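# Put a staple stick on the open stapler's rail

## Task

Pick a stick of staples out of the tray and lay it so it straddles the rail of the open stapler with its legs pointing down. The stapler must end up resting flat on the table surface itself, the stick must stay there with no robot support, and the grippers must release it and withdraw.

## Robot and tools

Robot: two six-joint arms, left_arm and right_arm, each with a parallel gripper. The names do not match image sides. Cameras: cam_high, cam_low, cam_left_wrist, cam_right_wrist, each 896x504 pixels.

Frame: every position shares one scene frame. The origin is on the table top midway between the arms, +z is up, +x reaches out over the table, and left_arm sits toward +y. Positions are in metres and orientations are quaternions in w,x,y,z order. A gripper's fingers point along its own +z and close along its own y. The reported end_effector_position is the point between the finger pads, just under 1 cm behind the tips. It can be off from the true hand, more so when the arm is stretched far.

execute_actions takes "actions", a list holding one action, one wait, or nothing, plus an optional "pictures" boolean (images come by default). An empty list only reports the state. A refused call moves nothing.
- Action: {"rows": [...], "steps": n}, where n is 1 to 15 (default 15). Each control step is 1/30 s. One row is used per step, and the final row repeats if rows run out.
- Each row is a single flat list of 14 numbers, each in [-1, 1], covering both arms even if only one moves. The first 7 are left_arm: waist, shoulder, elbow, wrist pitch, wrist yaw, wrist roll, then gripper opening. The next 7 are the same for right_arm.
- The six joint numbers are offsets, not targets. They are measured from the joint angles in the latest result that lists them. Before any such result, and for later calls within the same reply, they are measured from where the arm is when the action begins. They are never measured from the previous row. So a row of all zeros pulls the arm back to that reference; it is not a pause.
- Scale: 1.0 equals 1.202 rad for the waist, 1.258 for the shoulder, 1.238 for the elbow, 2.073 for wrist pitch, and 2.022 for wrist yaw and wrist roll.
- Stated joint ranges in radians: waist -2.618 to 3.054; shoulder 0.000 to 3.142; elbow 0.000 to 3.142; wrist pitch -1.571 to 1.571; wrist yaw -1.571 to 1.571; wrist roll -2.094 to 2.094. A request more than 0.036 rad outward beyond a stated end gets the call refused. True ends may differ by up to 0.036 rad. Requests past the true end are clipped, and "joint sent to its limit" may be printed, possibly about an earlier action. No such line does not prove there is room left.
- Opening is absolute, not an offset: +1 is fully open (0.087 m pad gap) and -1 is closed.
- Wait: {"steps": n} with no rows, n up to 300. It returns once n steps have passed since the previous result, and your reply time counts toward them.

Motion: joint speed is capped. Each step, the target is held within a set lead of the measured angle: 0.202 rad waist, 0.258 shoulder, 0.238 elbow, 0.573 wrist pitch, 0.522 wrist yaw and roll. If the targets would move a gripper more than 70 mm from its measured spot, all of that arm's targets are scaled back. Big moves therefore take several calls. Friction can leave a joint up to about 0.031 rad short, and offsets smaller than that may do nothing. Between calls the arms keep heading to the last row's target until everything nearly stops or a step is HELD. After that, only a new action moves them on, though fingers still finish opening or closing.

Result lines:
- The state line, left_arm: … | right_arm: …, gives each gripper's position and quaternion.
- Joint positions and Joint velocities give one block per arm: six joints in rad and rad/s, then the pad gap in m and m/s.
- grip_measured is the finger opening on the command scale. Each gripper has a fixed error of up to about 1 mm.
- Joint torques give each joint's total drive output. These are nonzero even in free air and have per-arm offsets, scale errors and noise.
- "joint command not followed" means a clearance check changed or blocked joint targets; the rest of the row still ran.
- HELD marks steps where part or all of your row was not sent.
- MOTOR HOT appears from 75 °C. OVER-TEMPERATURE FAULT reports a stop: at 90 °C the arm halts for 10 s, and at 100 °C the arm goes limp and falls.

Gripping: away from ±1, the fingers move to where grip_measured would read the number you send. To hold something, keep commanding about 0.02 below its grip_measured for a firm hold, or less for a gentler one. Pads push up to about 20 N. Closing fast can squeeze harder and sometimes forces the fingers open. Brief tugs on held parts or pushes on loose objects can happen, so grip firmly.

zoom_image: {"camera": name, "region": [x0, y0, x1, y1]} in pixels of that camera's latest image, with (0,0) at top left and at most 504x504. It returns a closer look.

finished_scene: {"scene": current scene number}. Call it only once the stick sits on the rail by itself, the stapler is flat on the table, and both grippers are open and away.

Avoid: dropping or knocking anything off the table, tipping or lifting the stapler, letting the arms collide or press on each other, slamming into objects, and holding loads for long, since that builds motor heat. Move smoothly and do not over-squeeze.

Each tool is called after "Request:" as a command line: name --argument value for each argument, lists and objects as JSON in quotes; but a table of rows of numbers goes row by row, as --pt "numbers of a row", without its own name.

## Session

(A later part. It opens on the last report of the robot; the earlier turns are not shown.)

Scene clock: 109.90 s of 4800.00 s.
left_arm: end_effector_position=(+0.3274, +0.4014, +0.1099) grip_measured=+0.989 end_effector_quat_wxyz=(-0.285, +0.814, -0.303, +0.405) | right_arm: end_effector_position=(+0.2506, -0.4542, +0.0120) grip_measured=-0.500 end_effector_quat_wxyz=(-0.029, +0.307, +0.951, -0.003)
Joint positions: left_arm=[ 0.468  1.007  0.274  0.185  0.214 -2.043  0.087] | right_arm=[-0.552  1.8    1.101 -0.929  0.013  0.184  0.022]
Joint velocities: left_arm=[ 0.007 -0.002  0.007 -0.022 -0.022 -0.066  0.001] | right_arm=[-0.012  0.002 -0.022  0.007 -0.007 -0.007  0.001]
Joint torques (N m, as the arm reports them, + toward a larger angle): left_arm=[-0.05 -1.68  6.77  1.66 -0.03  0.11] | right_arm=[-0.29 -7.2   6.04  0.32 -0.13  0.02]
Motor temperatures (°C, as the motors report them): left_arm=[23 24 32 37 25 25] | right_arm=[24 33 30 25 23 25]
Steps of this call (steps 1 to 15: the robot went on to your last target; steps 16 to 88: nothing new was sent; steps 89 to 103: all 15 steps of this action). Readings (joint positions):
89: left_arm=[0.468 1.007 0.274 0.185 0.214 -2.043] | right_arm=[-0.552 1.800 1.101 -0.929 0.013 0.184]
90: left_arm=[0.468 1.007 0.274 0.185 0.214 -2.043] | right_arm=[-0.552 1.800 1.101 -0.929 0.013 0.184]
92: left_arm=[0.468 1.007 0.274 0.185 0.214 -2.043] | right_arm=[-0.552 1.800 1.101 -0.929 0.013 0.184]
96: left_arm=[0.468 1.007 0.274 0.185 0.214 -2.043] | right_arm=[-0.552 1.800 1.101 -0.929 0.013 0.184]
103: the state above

Request:
execute_actions --actions '[]'

Scene clock: 113.23 s of 4800.00 s.
left_arm: end_effector_position=(+0.3274, +0.4014, +0.1099) grip_measured=+0.989 end_effector_quat_wxyz=(-0.285, +0.814, -0.303, +0.405) | right_arm: end_effector_position=(+0.2506, -0.4542, +0.0120) grip_measured=-0.500 end_effector_quat_wxyz=(-0.029, +0.307, +0.951, -0.003)
Joint positions: left_arm=[ 0.468  1.007  0.274  0.185  0.214 -2.043  0.087] | right_arm=[-0.552  1.8    1.101 -0.929  0.013  0.184  0.022]
Joint velocities: left_arm=[-0.002 -0.012  0.002  0.037 -0.022 -0.007  0.001] | right_arm=[-0.017 -0.007 -0.002  0.022 -0.081  0.007  0.001]
Joint torques (N m, as the arm reports them, + toward a larger angle): left_arm=[-0.01 -1.72  6.87  1.65 -0.02  0.1 ] | right_arm=[-0.28 -7.21  6.05  0.32 -0.13  0.02]
Motor temperatures (°C, as the motors report them): left_arm=[23 24 32 37 25 25] | right_arm=[24 33 31 25 23 25]
Steps of this call (steps 1 to 15: the robot went on to your last target; steps 16 to 90: nothing new was sent; then 0.33 s passed at rest). Readings (joint positions):
1: left_arm=[0.468 1.007 0.274 0.185 0.214 -2.043] | right_arm=[-0.552 1.800 1.101 -0.929 0.013 0.184]
2: left_arm=[0.468 1.007 0.274 0.185 0.214 -2.043] | right_arm=[-0.552 1.800 1.101 -0.929 0.013 0.184]
4: left_arm=[0.468 1.007 0.274 0.185 0.214 -2.043] | right_arm=[-0.552 1.800 1.101 -0.929 0.013 0.184]
8: left_arm=[0.468 1.007 0.274 0.185 0.214 -2.043] | right_arm=[-0.552 1.800 1.101 -0.929 0.013 0.184]
90: the state above
All arms were judged still, so your last target was given up. Only a new action makes them travel on or press farther. Fingers that are still opening or closing keep moving.

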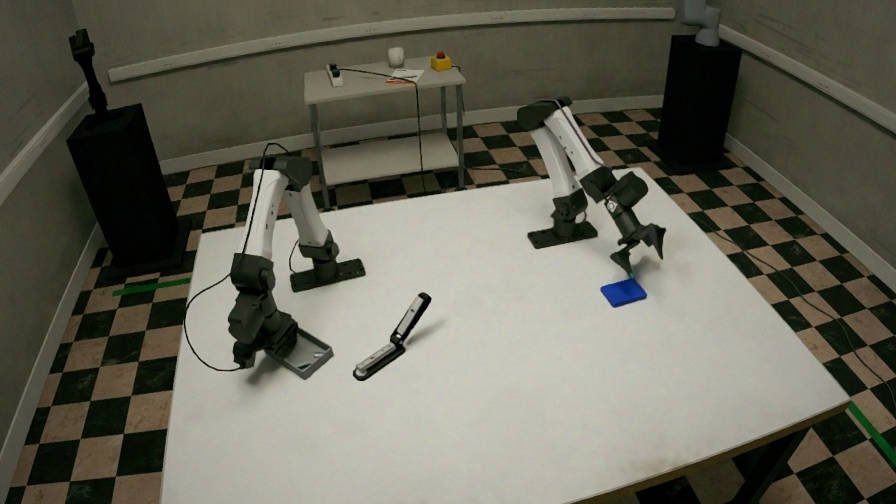

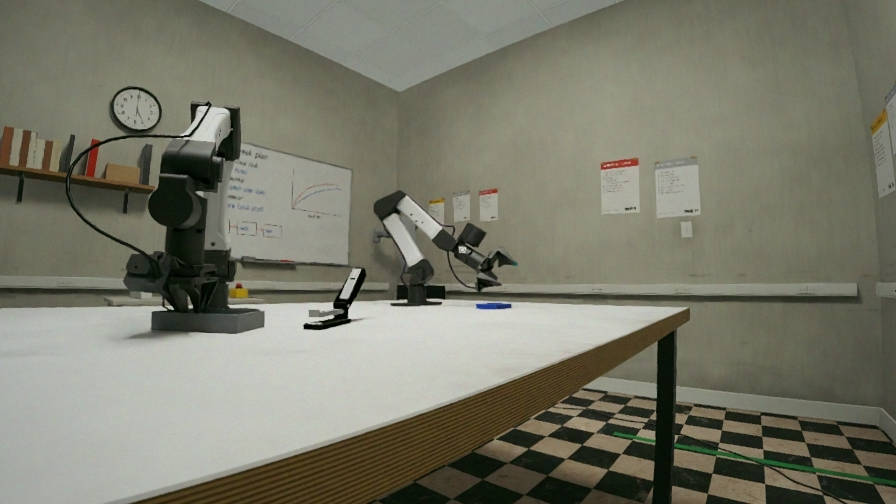

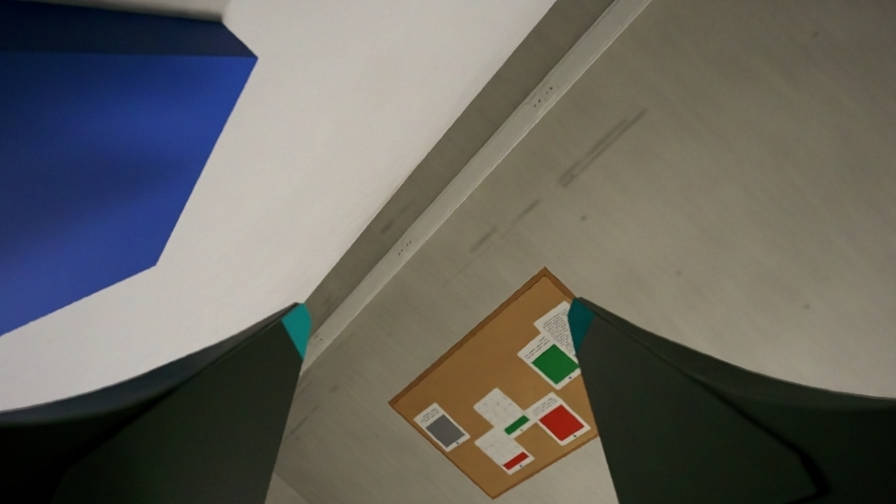

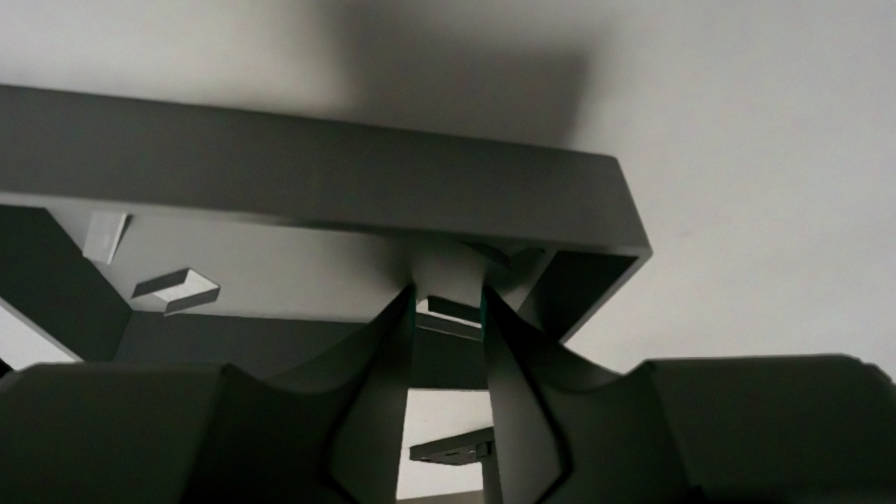

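Request:
execute_actions --actions '[{"rows":[[0,0,0,0,0,0,1, 0,-0.05,0.1,-0.09,0,0,0.1],[0,0,0,0,0,0,1, 0,-0.05,0.1,-0.09,0,0,0.1],[0,0,0,0,0,0,1, 0,-0.05,0.1,-0.09,0,0,0.1],[0,0,0,0,0,0,1, 0,-0.05,0.1,-0.09,0,0,0.1],[0,0,0,0,0,0,1, 0,-0.05,0.1,-0.09,0,0,0.1],[0,0,0,0,0,0,1, 0,-0.05,0.1,-0.09,0,0,0.1],[0,0,0,0,0,0,1, 0.2,-0.02,0.16,-0.11,0,-0.05,0.1]],"steps":15}]'

Scene clock: 121.63 s of 4800.00 s.
left_arm: end_effector_position=(+0.3274, +0.4014, +0.1099) grip_measured=+0.989 end_effector_quat_wxyz=(-0.285, +0.814, -0.303, +0.405) | right_arm: end_effector_position=(+0.2823, -0.3972, +0.0639) grip_measured=+0.100 end_effector_quat_wxyz=(-0.017, +0.142, +0.990, -0.003)
Joint positions: left_arm=[ 0.468  1.007  0.274  0.185  0.214 -2.043  0.087] | right_arm=[-0.294  1.76   1.276 -1.12   0.008  0.103  0.048]
Joint velocities: left_arm=[ 0.012 -0.012 -0.007 -0.007  0.007  0.007  0.   ] | right_arm=[-0.154 -0.017  0.002 -0.198 -0.007 -0.125 -0.001]
Joint torques (N m, as the arm reports them, + toward a larger angle): left_arm=[-0.09 -1.71  6.93  1.66  0.    0.08] | right_arm=[-1.04 -6.11  8.39  0.24 -0.08 -0.06]
Motor temperatures (°C, as the motors report them): left_arm=[23 24 32 37 25 25] | right_arm=[24 32 31 25 23 25]
Steps of this call (steps 1 to 90: nothing new was sent; then 4.90 s passed at rest; steps 91 to 105: all 15 steps of this action). Readings (joint positions):
91: left_arm=[0.468 1.007 0.274 0.185 0.214 -2.043] | right_arm=[-0.552 1.798 1.115 -0.955 0.013 0.184]
92: left_arm=[0.468 1.007 0.274 0.185 0.214 -2.043] | right_arm=[-0.552 1.795 1.138 -0.993 0.013 0.184]
94: left_arm=[0.468 1.007 0.274 0.185 0.214 -2.043] | right_arm=[-0.552 1.774 1.179 -1.031 0.013 0.184]
98: left_arm=[0.468 1.007 0.274 0.185 0.214 -2.043] | right_arm=[-0.486 1.757 1.237 -1.088 0.029 0.157]
105: the state above

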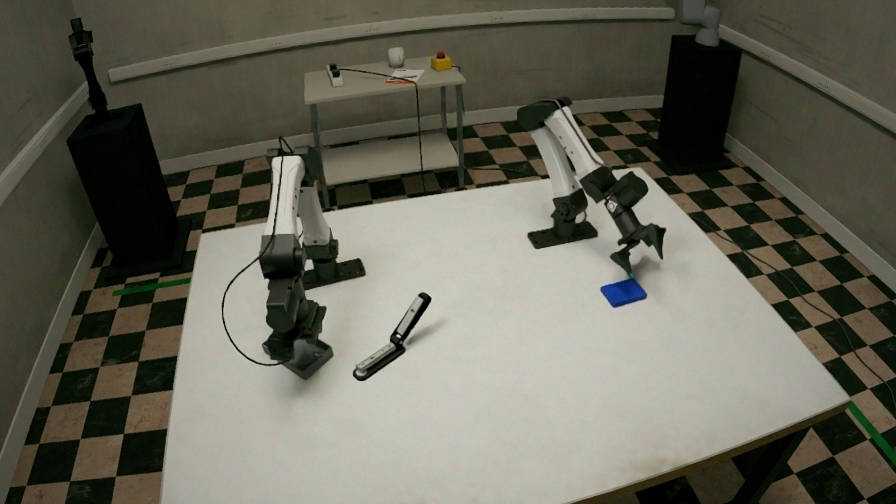

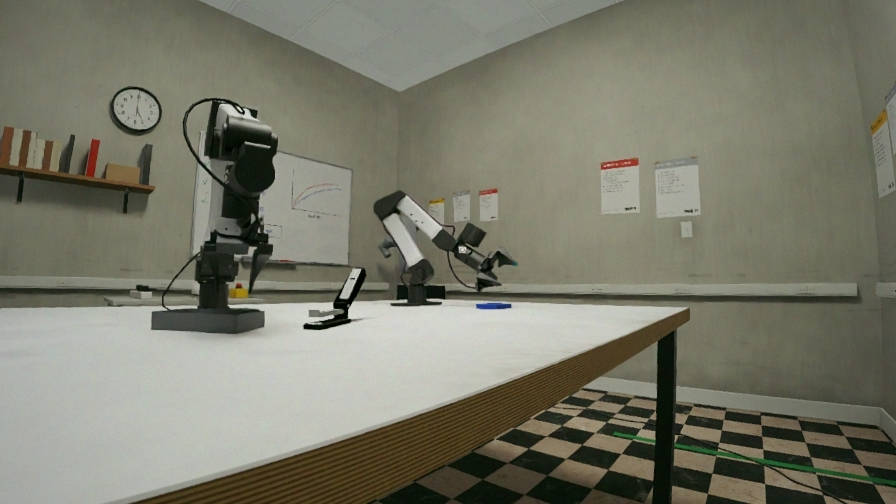

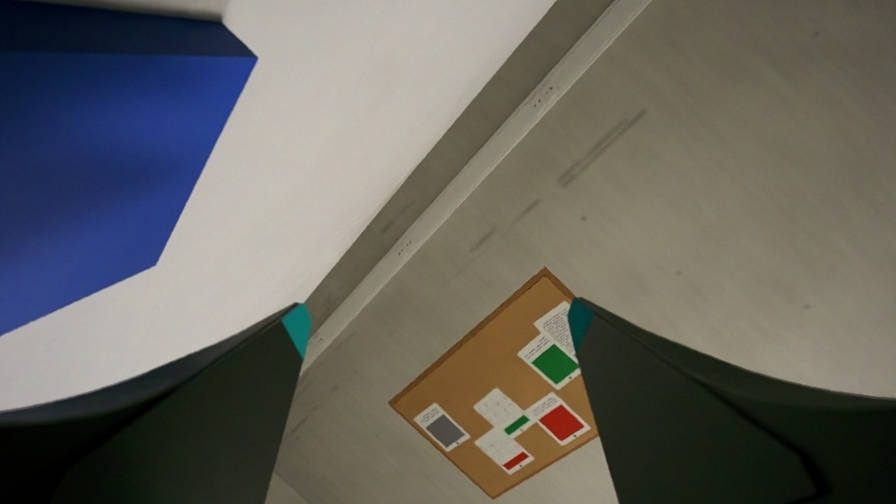

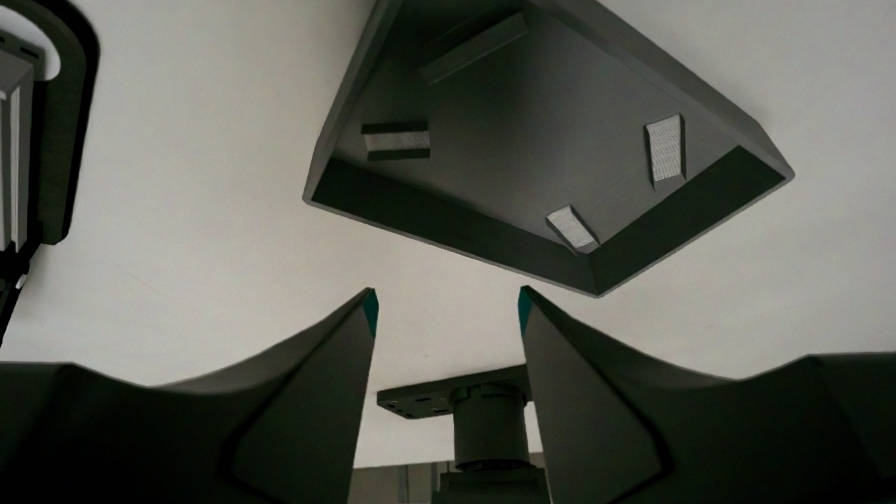

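Request:
execute_actions --actions '[{"rows":[[0,0,0,0,0,0,1, 0.07,0.07,0.03,0.02,0,0.04,0.1]],"steps":15}]'

Scene clock: 131.53 s of 4800.00 s.
left_arm: end_effector_position=(+0.3274, +0.4014, +0.1099) grip_measured=+0.989 end_effector_quat_wxyz=(-0.285, +0.814, -0.303, +0.405) | right_arm: end_effector_position=(+0.2905, -0.3717, +0.0440) grip_measured=+0.100 end_effector_quat_wxyz=(-0.041, +0.133, +0.990, -0.006)
Joint positions: left_arm=[ 0.468  1.007  0.274  0.185  0.214 -2.043  0.087] | right_arm=[-0.206  1.845  1.289 -1.097  0.008  0.172  0.048]
Joint velocities: left_arm=[-0.002 -0.002 -0.017  0.066 -0.022 -0.037 -0.   ] | right_arm=[ 0.007 -0.012 -0.007 -0.007  0.051 -0.037 -0.   ]
Joint torques (N m, as the arm reports them, + toward a larger angle): left_arm=[ 0.12 -1.64  6.85  1.65 -0.03  0.09] | right_arm=[-0.6  -7.53  8.44  0.45 -0.14  0.1 ]
Motor temperatures (°C, as the motors report them): left_arm=[23 24 32 37 25 25] | right_arm=[24 31 32 25 23 25]
Steps of this call (steps 1 to 30: the robot went on to your last target; steps 31 to 100: nothing new was sent; then 6.07 s passed at rest; steps 101 to 115: all 15 steps of this action). Readings (joint positions):
101: left_arm=[0.468 1.007 0.274 0.185 0.214 -2.043] | right_arm=[-0.296 1.768 1.279 -1.140 0.012 0.104]
102: left_arm=[0.468 1.007 0.274 0.185 0.214 -2.043] | right_arm=[-0.277 1.783 1.286 -1.134 0.013 0.119]
104: left_arm=[0.468 1.007 0.274 0.185 0.214 -2.043] | right_arm=[-0.232 1.819 1.289 -1.113 0.012 0.139]
108: left_arm=[0.468 1.007 0.274 0.185 0.214 -2.043] | right_arm=[-0.206 1.845 1.289 -1.101 0.008 0.160]
115: the state above

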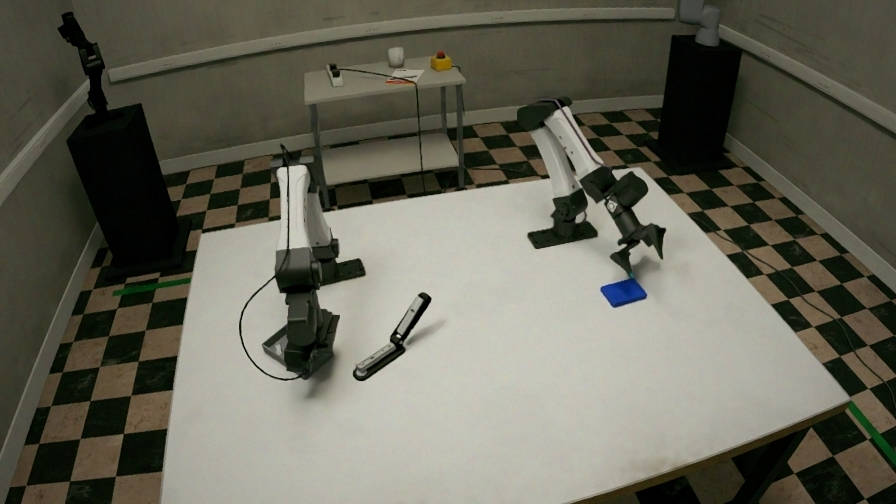

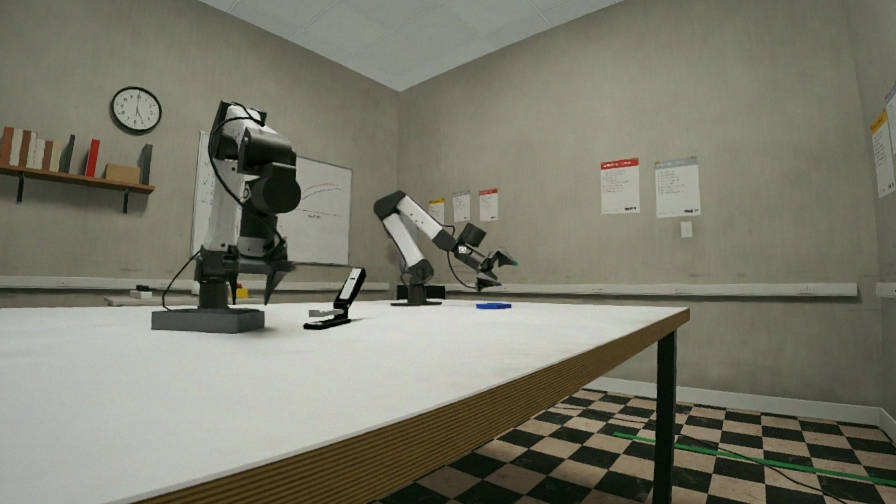

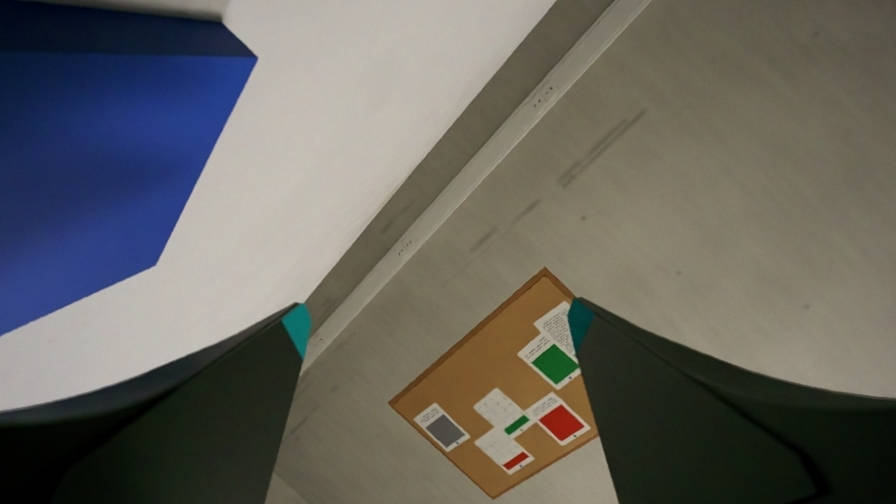

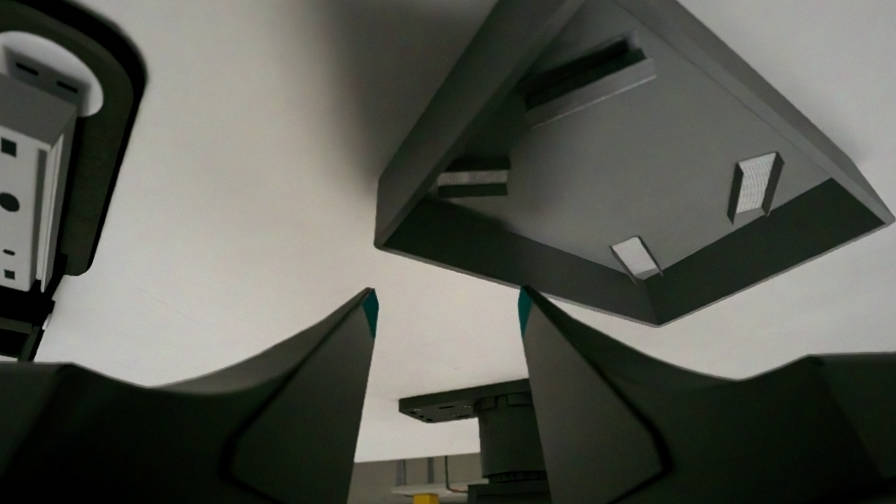

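Request:
execute_actions --actions '[{"rows":[[0,0,0,0,0,0,1, -0.03,0.03,0,0.07,0,0,0.0]],"steps":15}]'

Scene clock: 141.67 s of 4800.00 s.
left_arm: end_effector_position=(+0.3274, +0.4014, +0.1099) grip_measured=+0.989 end_effector_quat_wxyz=(-0.285, +0.814, -0.303, +0.405) | right_arm: end_effector_position=(+0.3059, -0.3791, +0.0358) grip_measured=+0.000 end_effector_quat_wxyz=(-0.015, +0.149, +0.989, +0.002)
Joint positions: left_arm=[ 0.468  1.007  0.274  0.185  0.214 -2.043  0.087] | right_arm=[-0.235  1.862  1.289 -1.028 -0.005  0.176  0.044]
Joint velocities: left_arm=[-0.002  0.007 -0.002 -0.022  0.007  0.081 -0.001] | right_arm=[ 0.012 -0.007 -0.012 -0.007 -0.007 -0.081  0.   ]
Joint torques (N m, as the arm reports them, + toward a larger angle): left_arm=[ 0.01 -1.62  6.94  1.63 -0.01  0.13] | right_arm=[-0.92 -6.4   6.4   1.21 -0.02 -0.02]
Motor temperatures (°C, as the motors report them): left_arm=[23 24 32 38 25 25] | right_arm=[24 31 33 25 23 25]
Steps of this call (steps 1 to 15: the robot went on to your last target; steps 16 to 90: nothing new was sent; then 6.63 s passed at rest; steps 91 to 105: all 15 steps of this action). Readings (joint positions):
91: left_arm=[0.468 1.007 0.274 0.185 0.214 -2.043] | right_arm=[-0.209 1.847 1.289 -1.086 0.007 0.176]
92: left_arm=[0.468 1.007 0.274 0.185 0.214 -2.043] | right_arm=[-0.214 1.851 1.289 -1.064 0.007 0.176]
94: left_arm=[0.468 1.007 0.274 0.185 0.214 -2.043] | right_arm=[-0.229 1.862 1.289 -1.031 0.004 0.176]
98: left_arm=[0.468 1.007 0.274 0.185 0.214 -2.043] | right_arm=[-0.235 1.862 1.289 -1.028 -0.005 0.176]
105: the state above

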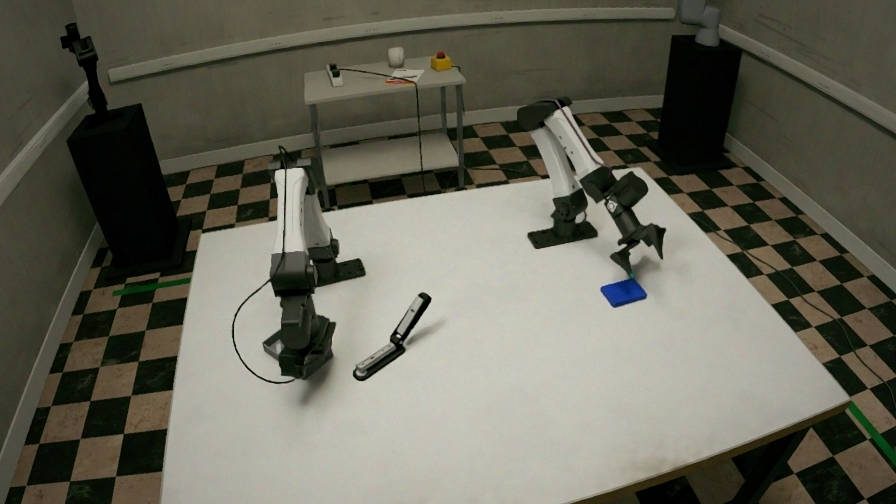

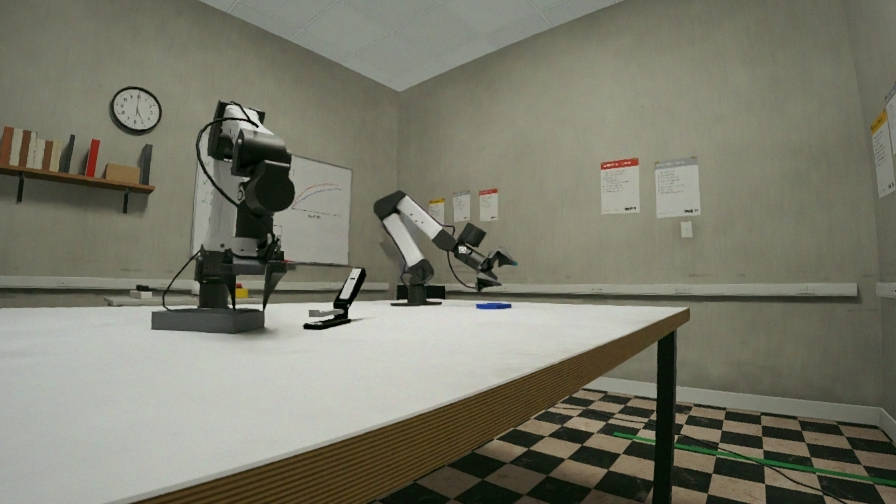

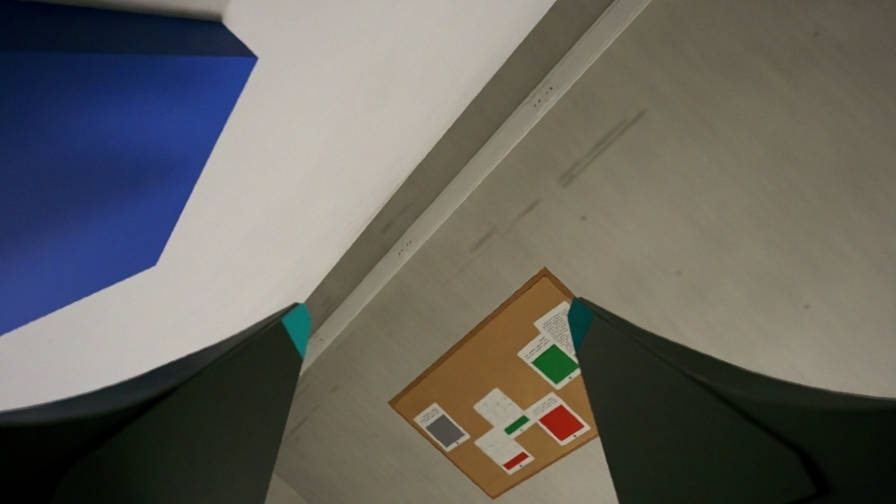

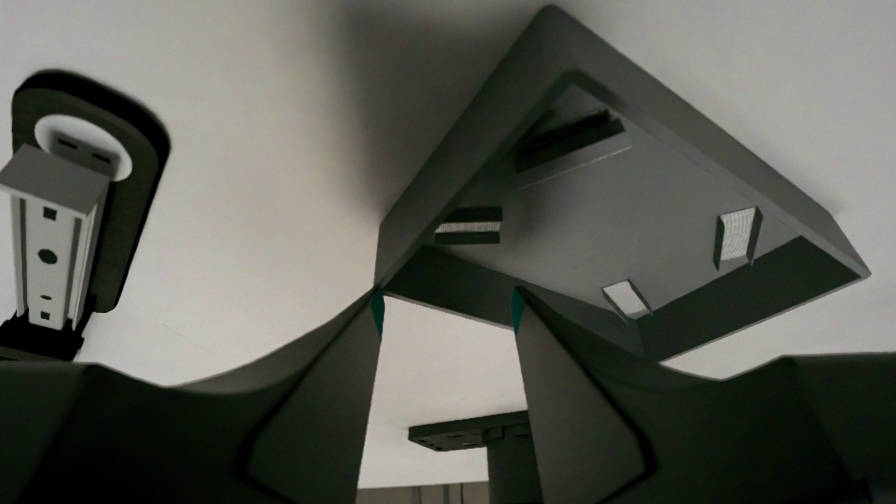

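Request:
execute_actions --actions '[{"rows":[[0,0,0,0,0,0,1, 0,-0.03,0.05,-0.05,0,0,-0.3],[0,0,0,0,0,0,1, 0,-0.03,0.05,-0.05,0,0,-0.3],[0,0,0,0,0,0,1, 0,-0.03,0.05,-0.05,0,0,-0.3],[0,0,0,0,0,0,1, 0,-0.03,0.05,-0.05,0,0,-0.3],[0,0,0,0,0,0,1, 0,-0.03,0.05,-0.05,0,0,-0.3],[0,0,0,0,0,0,1, -0.06,0.04,0.13,-0.05,0,0.56,-0.3]],"steps":15}]' --pictures false

Request:
execute_actions --actions '[{"steps":30}]'

Scene clock: 161.53 s of 4800.00 s.
left_arm: end_effector_position=(+0.3274, +0.4014, +0.1099) grip_measured=+0.989 end_effector_quat_wxyz=(-0.285, +0.814, -0.303, +0.405) | right_arm: end_effector_position=(+0.3478, -0.3790, +0.0568) grip_measured=-0.300 end_effector_quat_wxyz=(-0.009, +0.592, +0.806, -0.000)
Joint positions: left_arm=[ 0.468  1.007  0.274  0.185  0.214 -2.043  0.087] | right_arm=[-0.309  1.895  1.423 -1.115 -0.007  1.069  0.031]
Joint velocities: left_arm=[ 0.002  0.007 -0.027  0.037 -0.007 -0.007 -0.001] | right_arm=[-0.017  0.012 -0.022 -0.095  0.007  1.516  0.   ]
Joint torques (N m, as the arm reports them, + toward a larger angle): left_arm=[-0.04 -1.63  6.84  1.66 -0.01  0.12] | right_arm=[-0.11 -7.06  8.88  0.18 -0.08  0.05]
Motor temperatures (°C, as the motors report them): left_arm=[23 24 33 39 25 25] | right_arm=[24 30 33 26 23 25]
Steps of this call (steps 1 to 15: the robot went on to your last target; steps 16 to 90: nothing new was sent; then 16.37 s passed at rest; steps 91 to 105: all 15 steps of this action). Readings (joint positions):
91: left_arm=[0.468 1.007 0.274 0.185 0.214 -2.043] | right_arm=[-0.235 1.860 1.296 -1.041 -0.009 0.176]
92: left_arm=[0.468 1.007 0.274 0.185 0.214 -2.043] | right_arm=[-0.235 1.860 1.304 -1.058 -0.008 0.176]
94: left_arm=[0.468 1.007 0.274 0.185 0.214 -2.043] | right_arm=[-0.235 1.853 1.316 -1.079 -0.008 0.176]
98: left_arm=[0.468 1.007 0.274 0.185 0.214 -2.043] | right_arm=[-0.270 1.883 1.397 -1.116 -0.012 0.452]
105: the state above

Scene clock: 162.53 s of 4800.00 s.
left_arm: end_effector_position=(+0.3274, +0.4014, +0.1099) grip_measured=+0.989 end_effector_quat_wxyz=(-0.285, +0.814, -0.303, +0.405) | right_arm: end_effector_position=(+0.3570, -0.3771, +0.0567) grip_measured=-0.300 end_effector_quat_wxyz=(-0.009, +0.681, +0.732, -0.002)
Joint positions: left_arm=[ 0.468  1.007  0.274  0.185  0.214 -2.043  0.087] | right_arm=[-0.309  1.895  1.423 -1.116 -0.007  1.3    0.031]
Joint velocities: left_arm=[ 0.012  0.007 -0.002  0.037  0.022  0.066 -0.001] | right_arm=[-0.002  0.007  0.007 -0.007  0.007 -0.081 -0.001]
Joint torques (N m, as the arm reports them, + toward a larger angle): left_arm=[ 0.03 -1.68  6.82  1.61  0.02  0.1 ] | right_arm=[-0.1  -7.07  8.85  0.16 -0.08  0.12]
Motor temperatures (°C, as the motors report them): left_arm=[23 24 33 39 25 25] | right_arm=[24 30 33 26 23 25]
Steps of this call (steps 1 to 30: the robot went on to your last target). Readings (joint positions):
1: left_arm=[0.468 1.007 0.274 0.185 0.214 -2.043] | right_arm=[-0.309 1.895 1.423 -1.116 -0.007 1.115]
2: left_arm=[0.468 1.007 0.274 0.185 0.214 -2.043] | right_arm=[-0.309 1.895 1.423 -1.116 -0.007 1.152]
4: left_arm=[0.468 1.007 0.274 0.185 0.214 -2.043] | right_arm=[-0.309 1.895 1.423 -1.116 -0.007 1.206]
8: left_arm=[0.468 1.007 0.274 0.185 0.214 -2.043] | right_arm=[-0.309 1.895 1.423 -1.116 -0.007 1.262]
30: the state above
All arms were judged still, so your last target was given up. Only a new action makes them travel on or press farther. Fingers that are still opening or closing keep moving.

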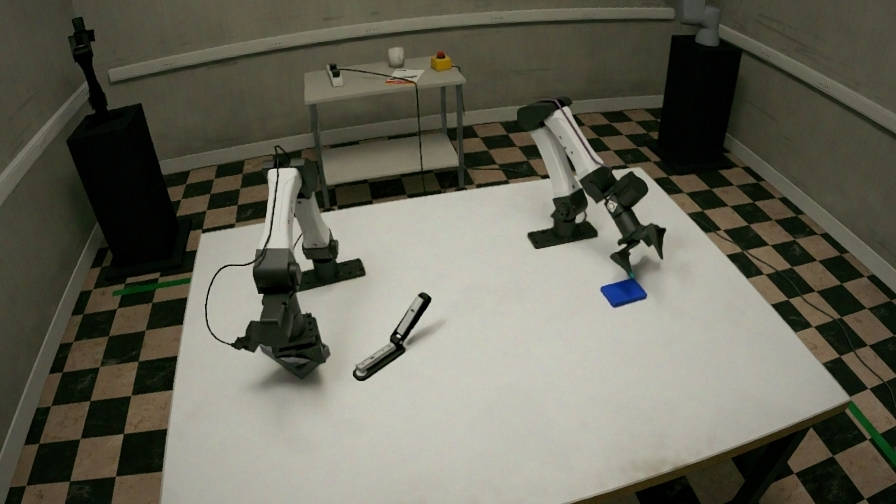

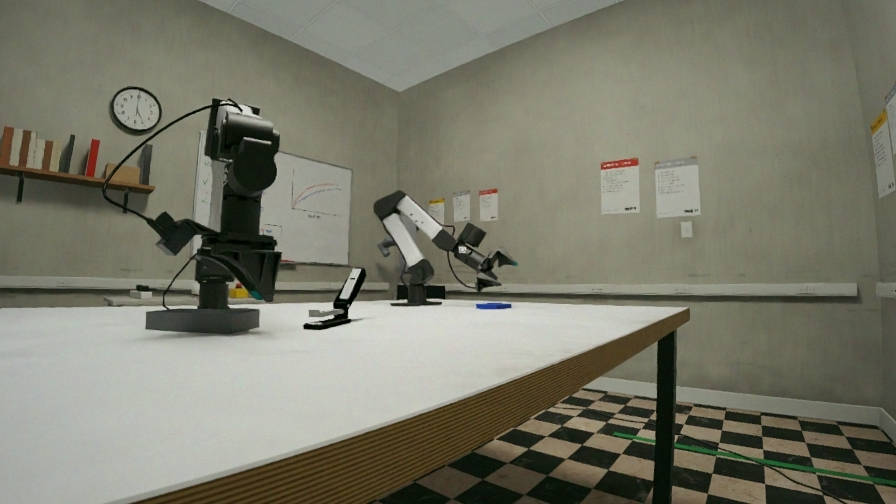

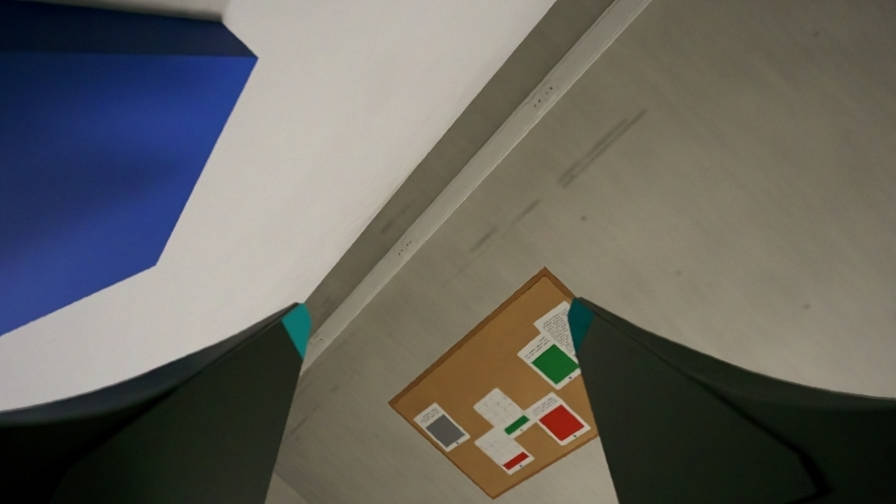

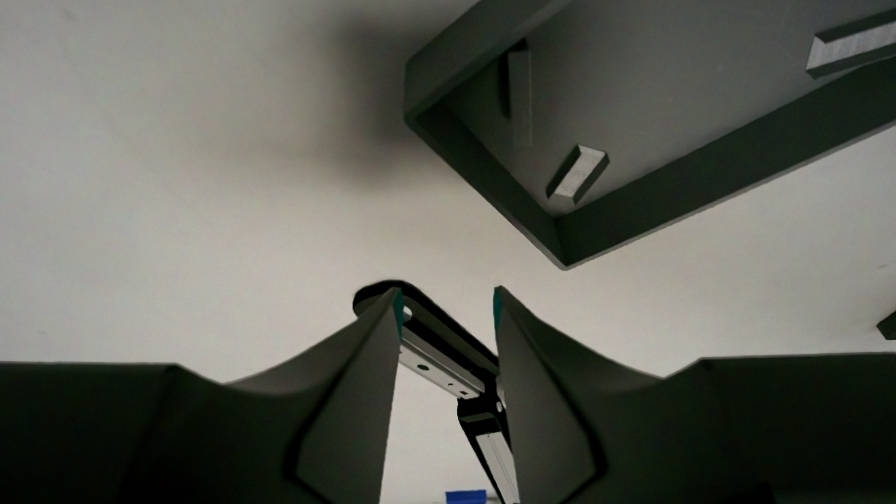

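Request:
execute_actions --actions '[{"rows":[[0,0,0,0,0,0,1, -0.075,-0.11,-0.15,0.04,0,-0.04,-0.3]],"steps":15}]'

Scene clock: 167.63 s of 4800.00 s.
left_arm: end_effector_position=(+0.3274, +0.4014, +0.1099) grip_measured=+0.989 end_effector_quat_wxyz=(-0.285, +0.814, -0.303, +0.405) | right_arm: end_effector_position=(+0.3227, -0.4006, +0.0534) grip_measured=-0.300 end_effector_quat_wxyz=(-0.002, +0.690, +0.724, +0.003)
Joint positions: left_arm=[ 0.468  1.007  0.274  0.185  0.214 -2.043  0.087] | right_arm=[-0.404  1.778  1.259 -1.053 -0.007  1.23   0.031]
Joint velocities: left_arm=[-0.012  0.007  0.002 -0.007  0.037 -0.037 -0.001] | right_arm=[ 0.002  0.012 -0.002 -0.007  0.037 -0.081 -0.001]
Joint torques (N m, as the arm reports them, + toward a larger angle): left_arm=[-0.04 -1.61  6.91  1.65 -0.02  0.11] | right_arm=[ 0.12 -8.97  4.59  0.55 -0.1  -0.05]
Motor temperatures (°C, as the motors report them): left_arm=[23 24 33 39 25 25] | right_arm=[24 30 33 26 23 25]
Steps of this call (steps 1 to 90: nothing new was sent; then 1.60 s passed at rest; steps 91 to 105: all 15 steps of this action). Readings (joint positions):
91: left_arm=[0.468 1.007 0.274 0.185 0.214 -2.043] | right_arm=[-0.317 1.877 1.393 -1.087 -0.009 1.288]
92: left_arm=[0.468 1.007 0.274 0.185 0.214 -2.043] | right_arm=[-0.333 1.844 1.341 -1.062 -0.011 1.275]
94: left_arm=[0.468 1.007 0.274 0.185 0.214 -2.043] | right_arm=[-0.378 1.794 1.274 -1.067 -0.010 1.258]
98: left_arm=[0.468 1.007 0.274 0.185 0.214 -2.043] | right_arm=[-0.404 1.778 1.259 -1.063 -0.007 1.240]
105: the state above

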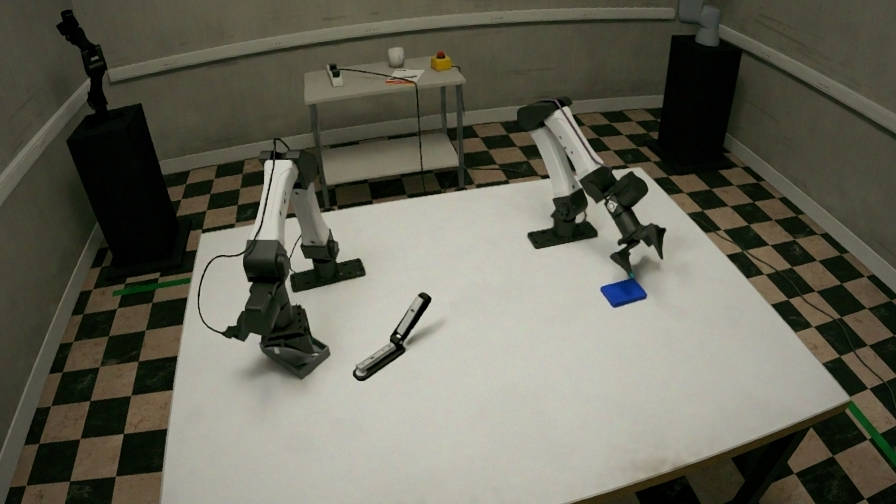

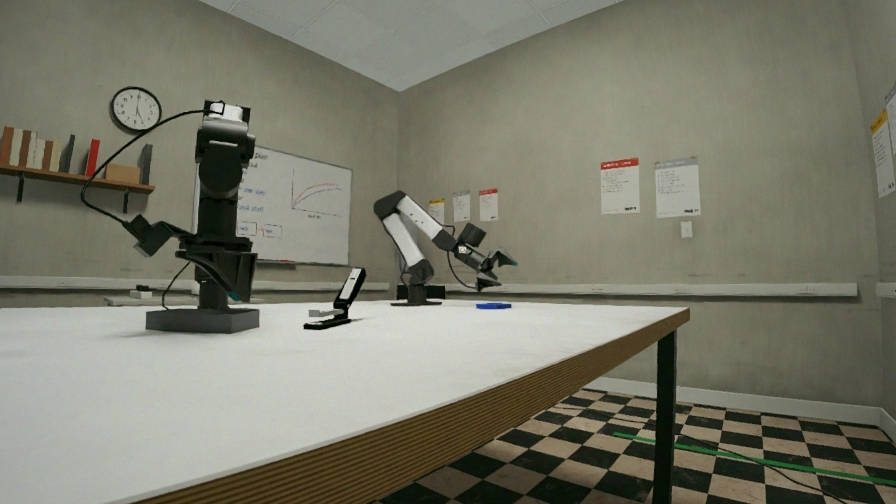

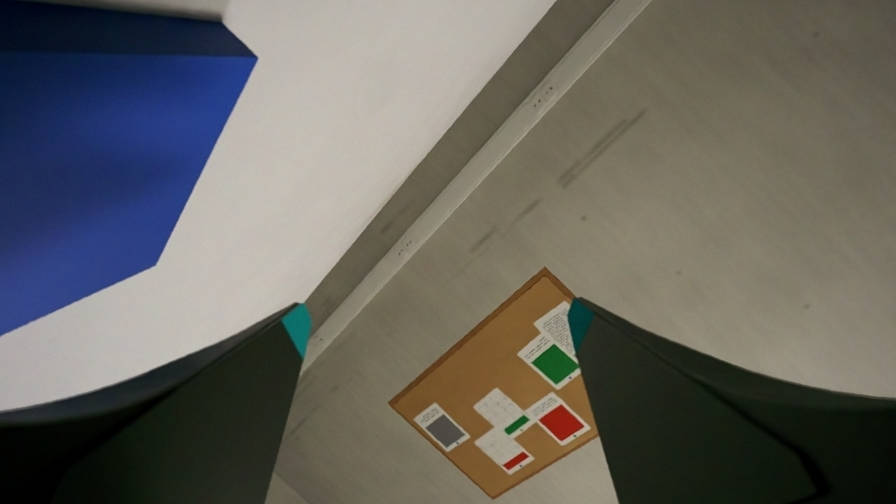

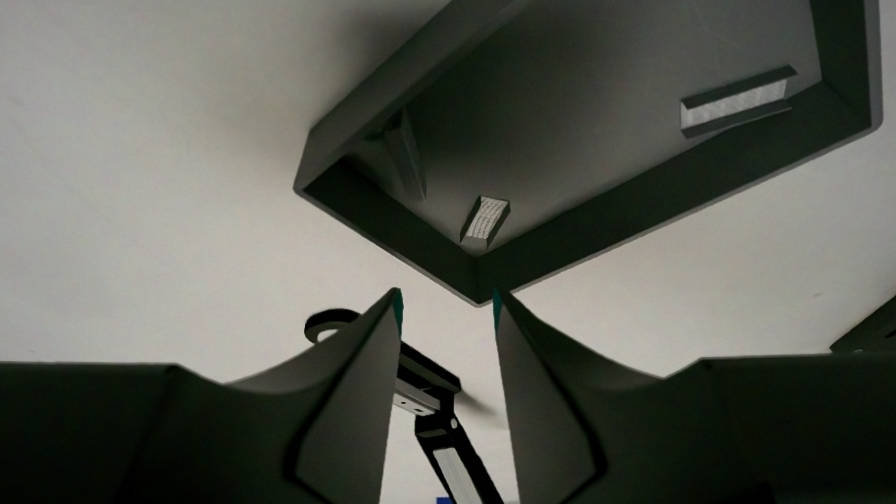

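Request:
execute_actions --actions '[{"rows":[[0,0,0,0,0,0,1, -0.12,-0.2,-0.27,0.07,0,-0.16,0.2]],"steps":15}]'

Scene clock: 173.87 s of 4800.00 s.
left_arm: end_effector_position=(+0.3274, +0.4014, +0.1099) grip_measured=+0.989 end_effector_quat_wxyz=(-0.285, +0.814, -0.303, +0.405) | right_arm: end_effector_position=(+0.2469, -0.4219, +0.0405) grip_measured=+0.200 end_effector_quat_wxyz=(+0.023, +0.632, +0.774, +0.007)
Joint positions: left_arm=[ 0.468  1.007  0.274  0.185  0.214 -2.043  0.087] | right_arm=[-0.556  1.532  0.942 -0.932 -0.003  0.925  0.052]
Joint velocities: left_arm=[-0.022 -0.012 -0.002  0.022 -0.022  0.037  0.   ] | right_arm=[ 0.002  0.007 -0.012  0.066 -0.007 -0.081  0.   ]
Joint torques (N m, as the arm reports them, + toward a larger angle): left_arm=[ 0.   -1.48  6.93  1.63  0.    0.1 ] | right_arm=[ 0.33 -5.77  4.98  0.72 -0.14 -0.07]
Motor temperatures (°C, as the motors report them): left_arm=[23 24 33 39 25 25] | right_arm=[24 31 33 25 23 25]
Steps of this call (steps 1 to 15: the robot went on to your last target; steps 16 to 90: nothing new was sent; then 2.73 s passed at rest; steps 91 to 105: all 15 steps of this action). Readings (joint positions):
91: left_arm=[0.468 1.007 0.274 0.185 0.214 -2.043] | right_arm=[-0.419 1.744 1.216 -1.004 -0.013 1.178]
92: left_arm=[0.468 1.007 0.274 0.185 0.214 -2.043] | right_arm=[-0.450 1.680 1.137 -0.960 -0.016 1.122]
94: left_arm=[0.468 1.007 0.274 0.185 0.214 -2.043] | right_arm=[-0.529 1.566 1.009 -0.954 -0.009 1.048]
98: left_arm=[0.468 1.007 0.274 0.185 0.214 -2.043] | right_arm=[-0.556 1.532 0.943 -0.955 -0.003 0.970]
105: the state above

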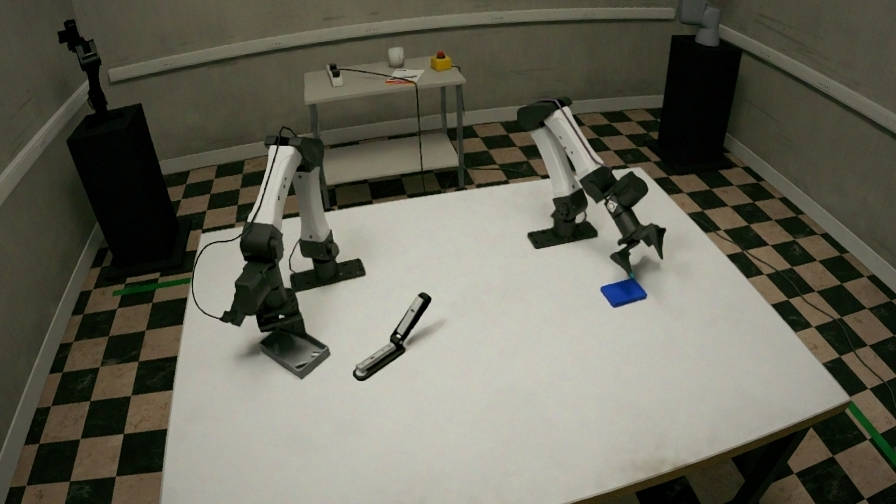

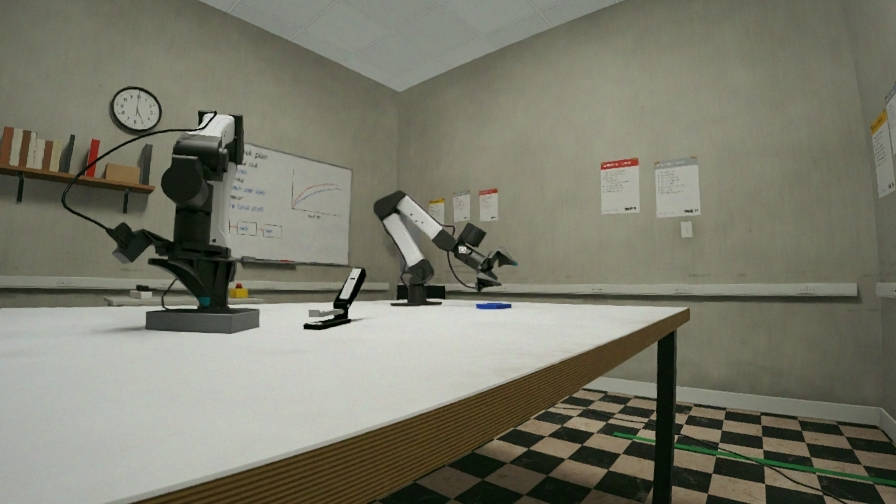

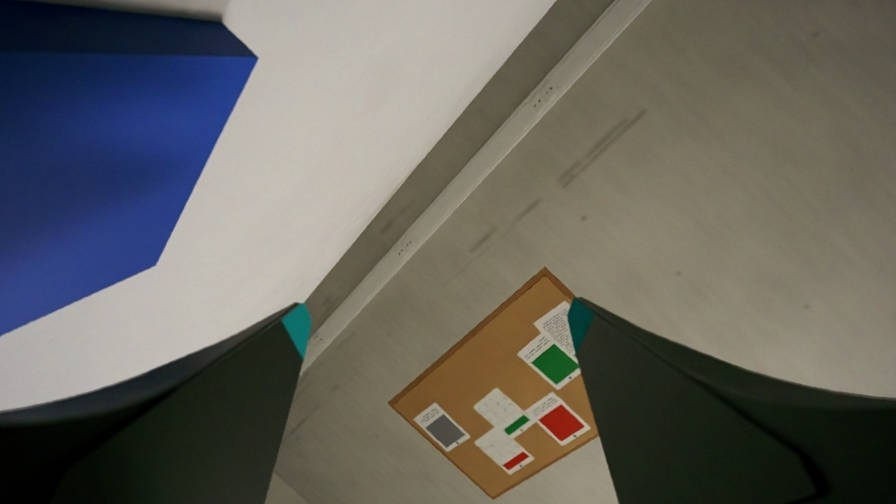

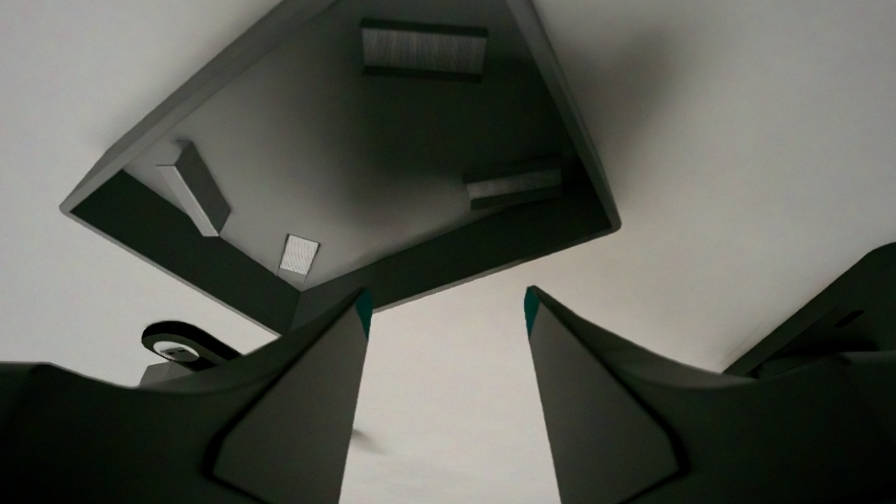

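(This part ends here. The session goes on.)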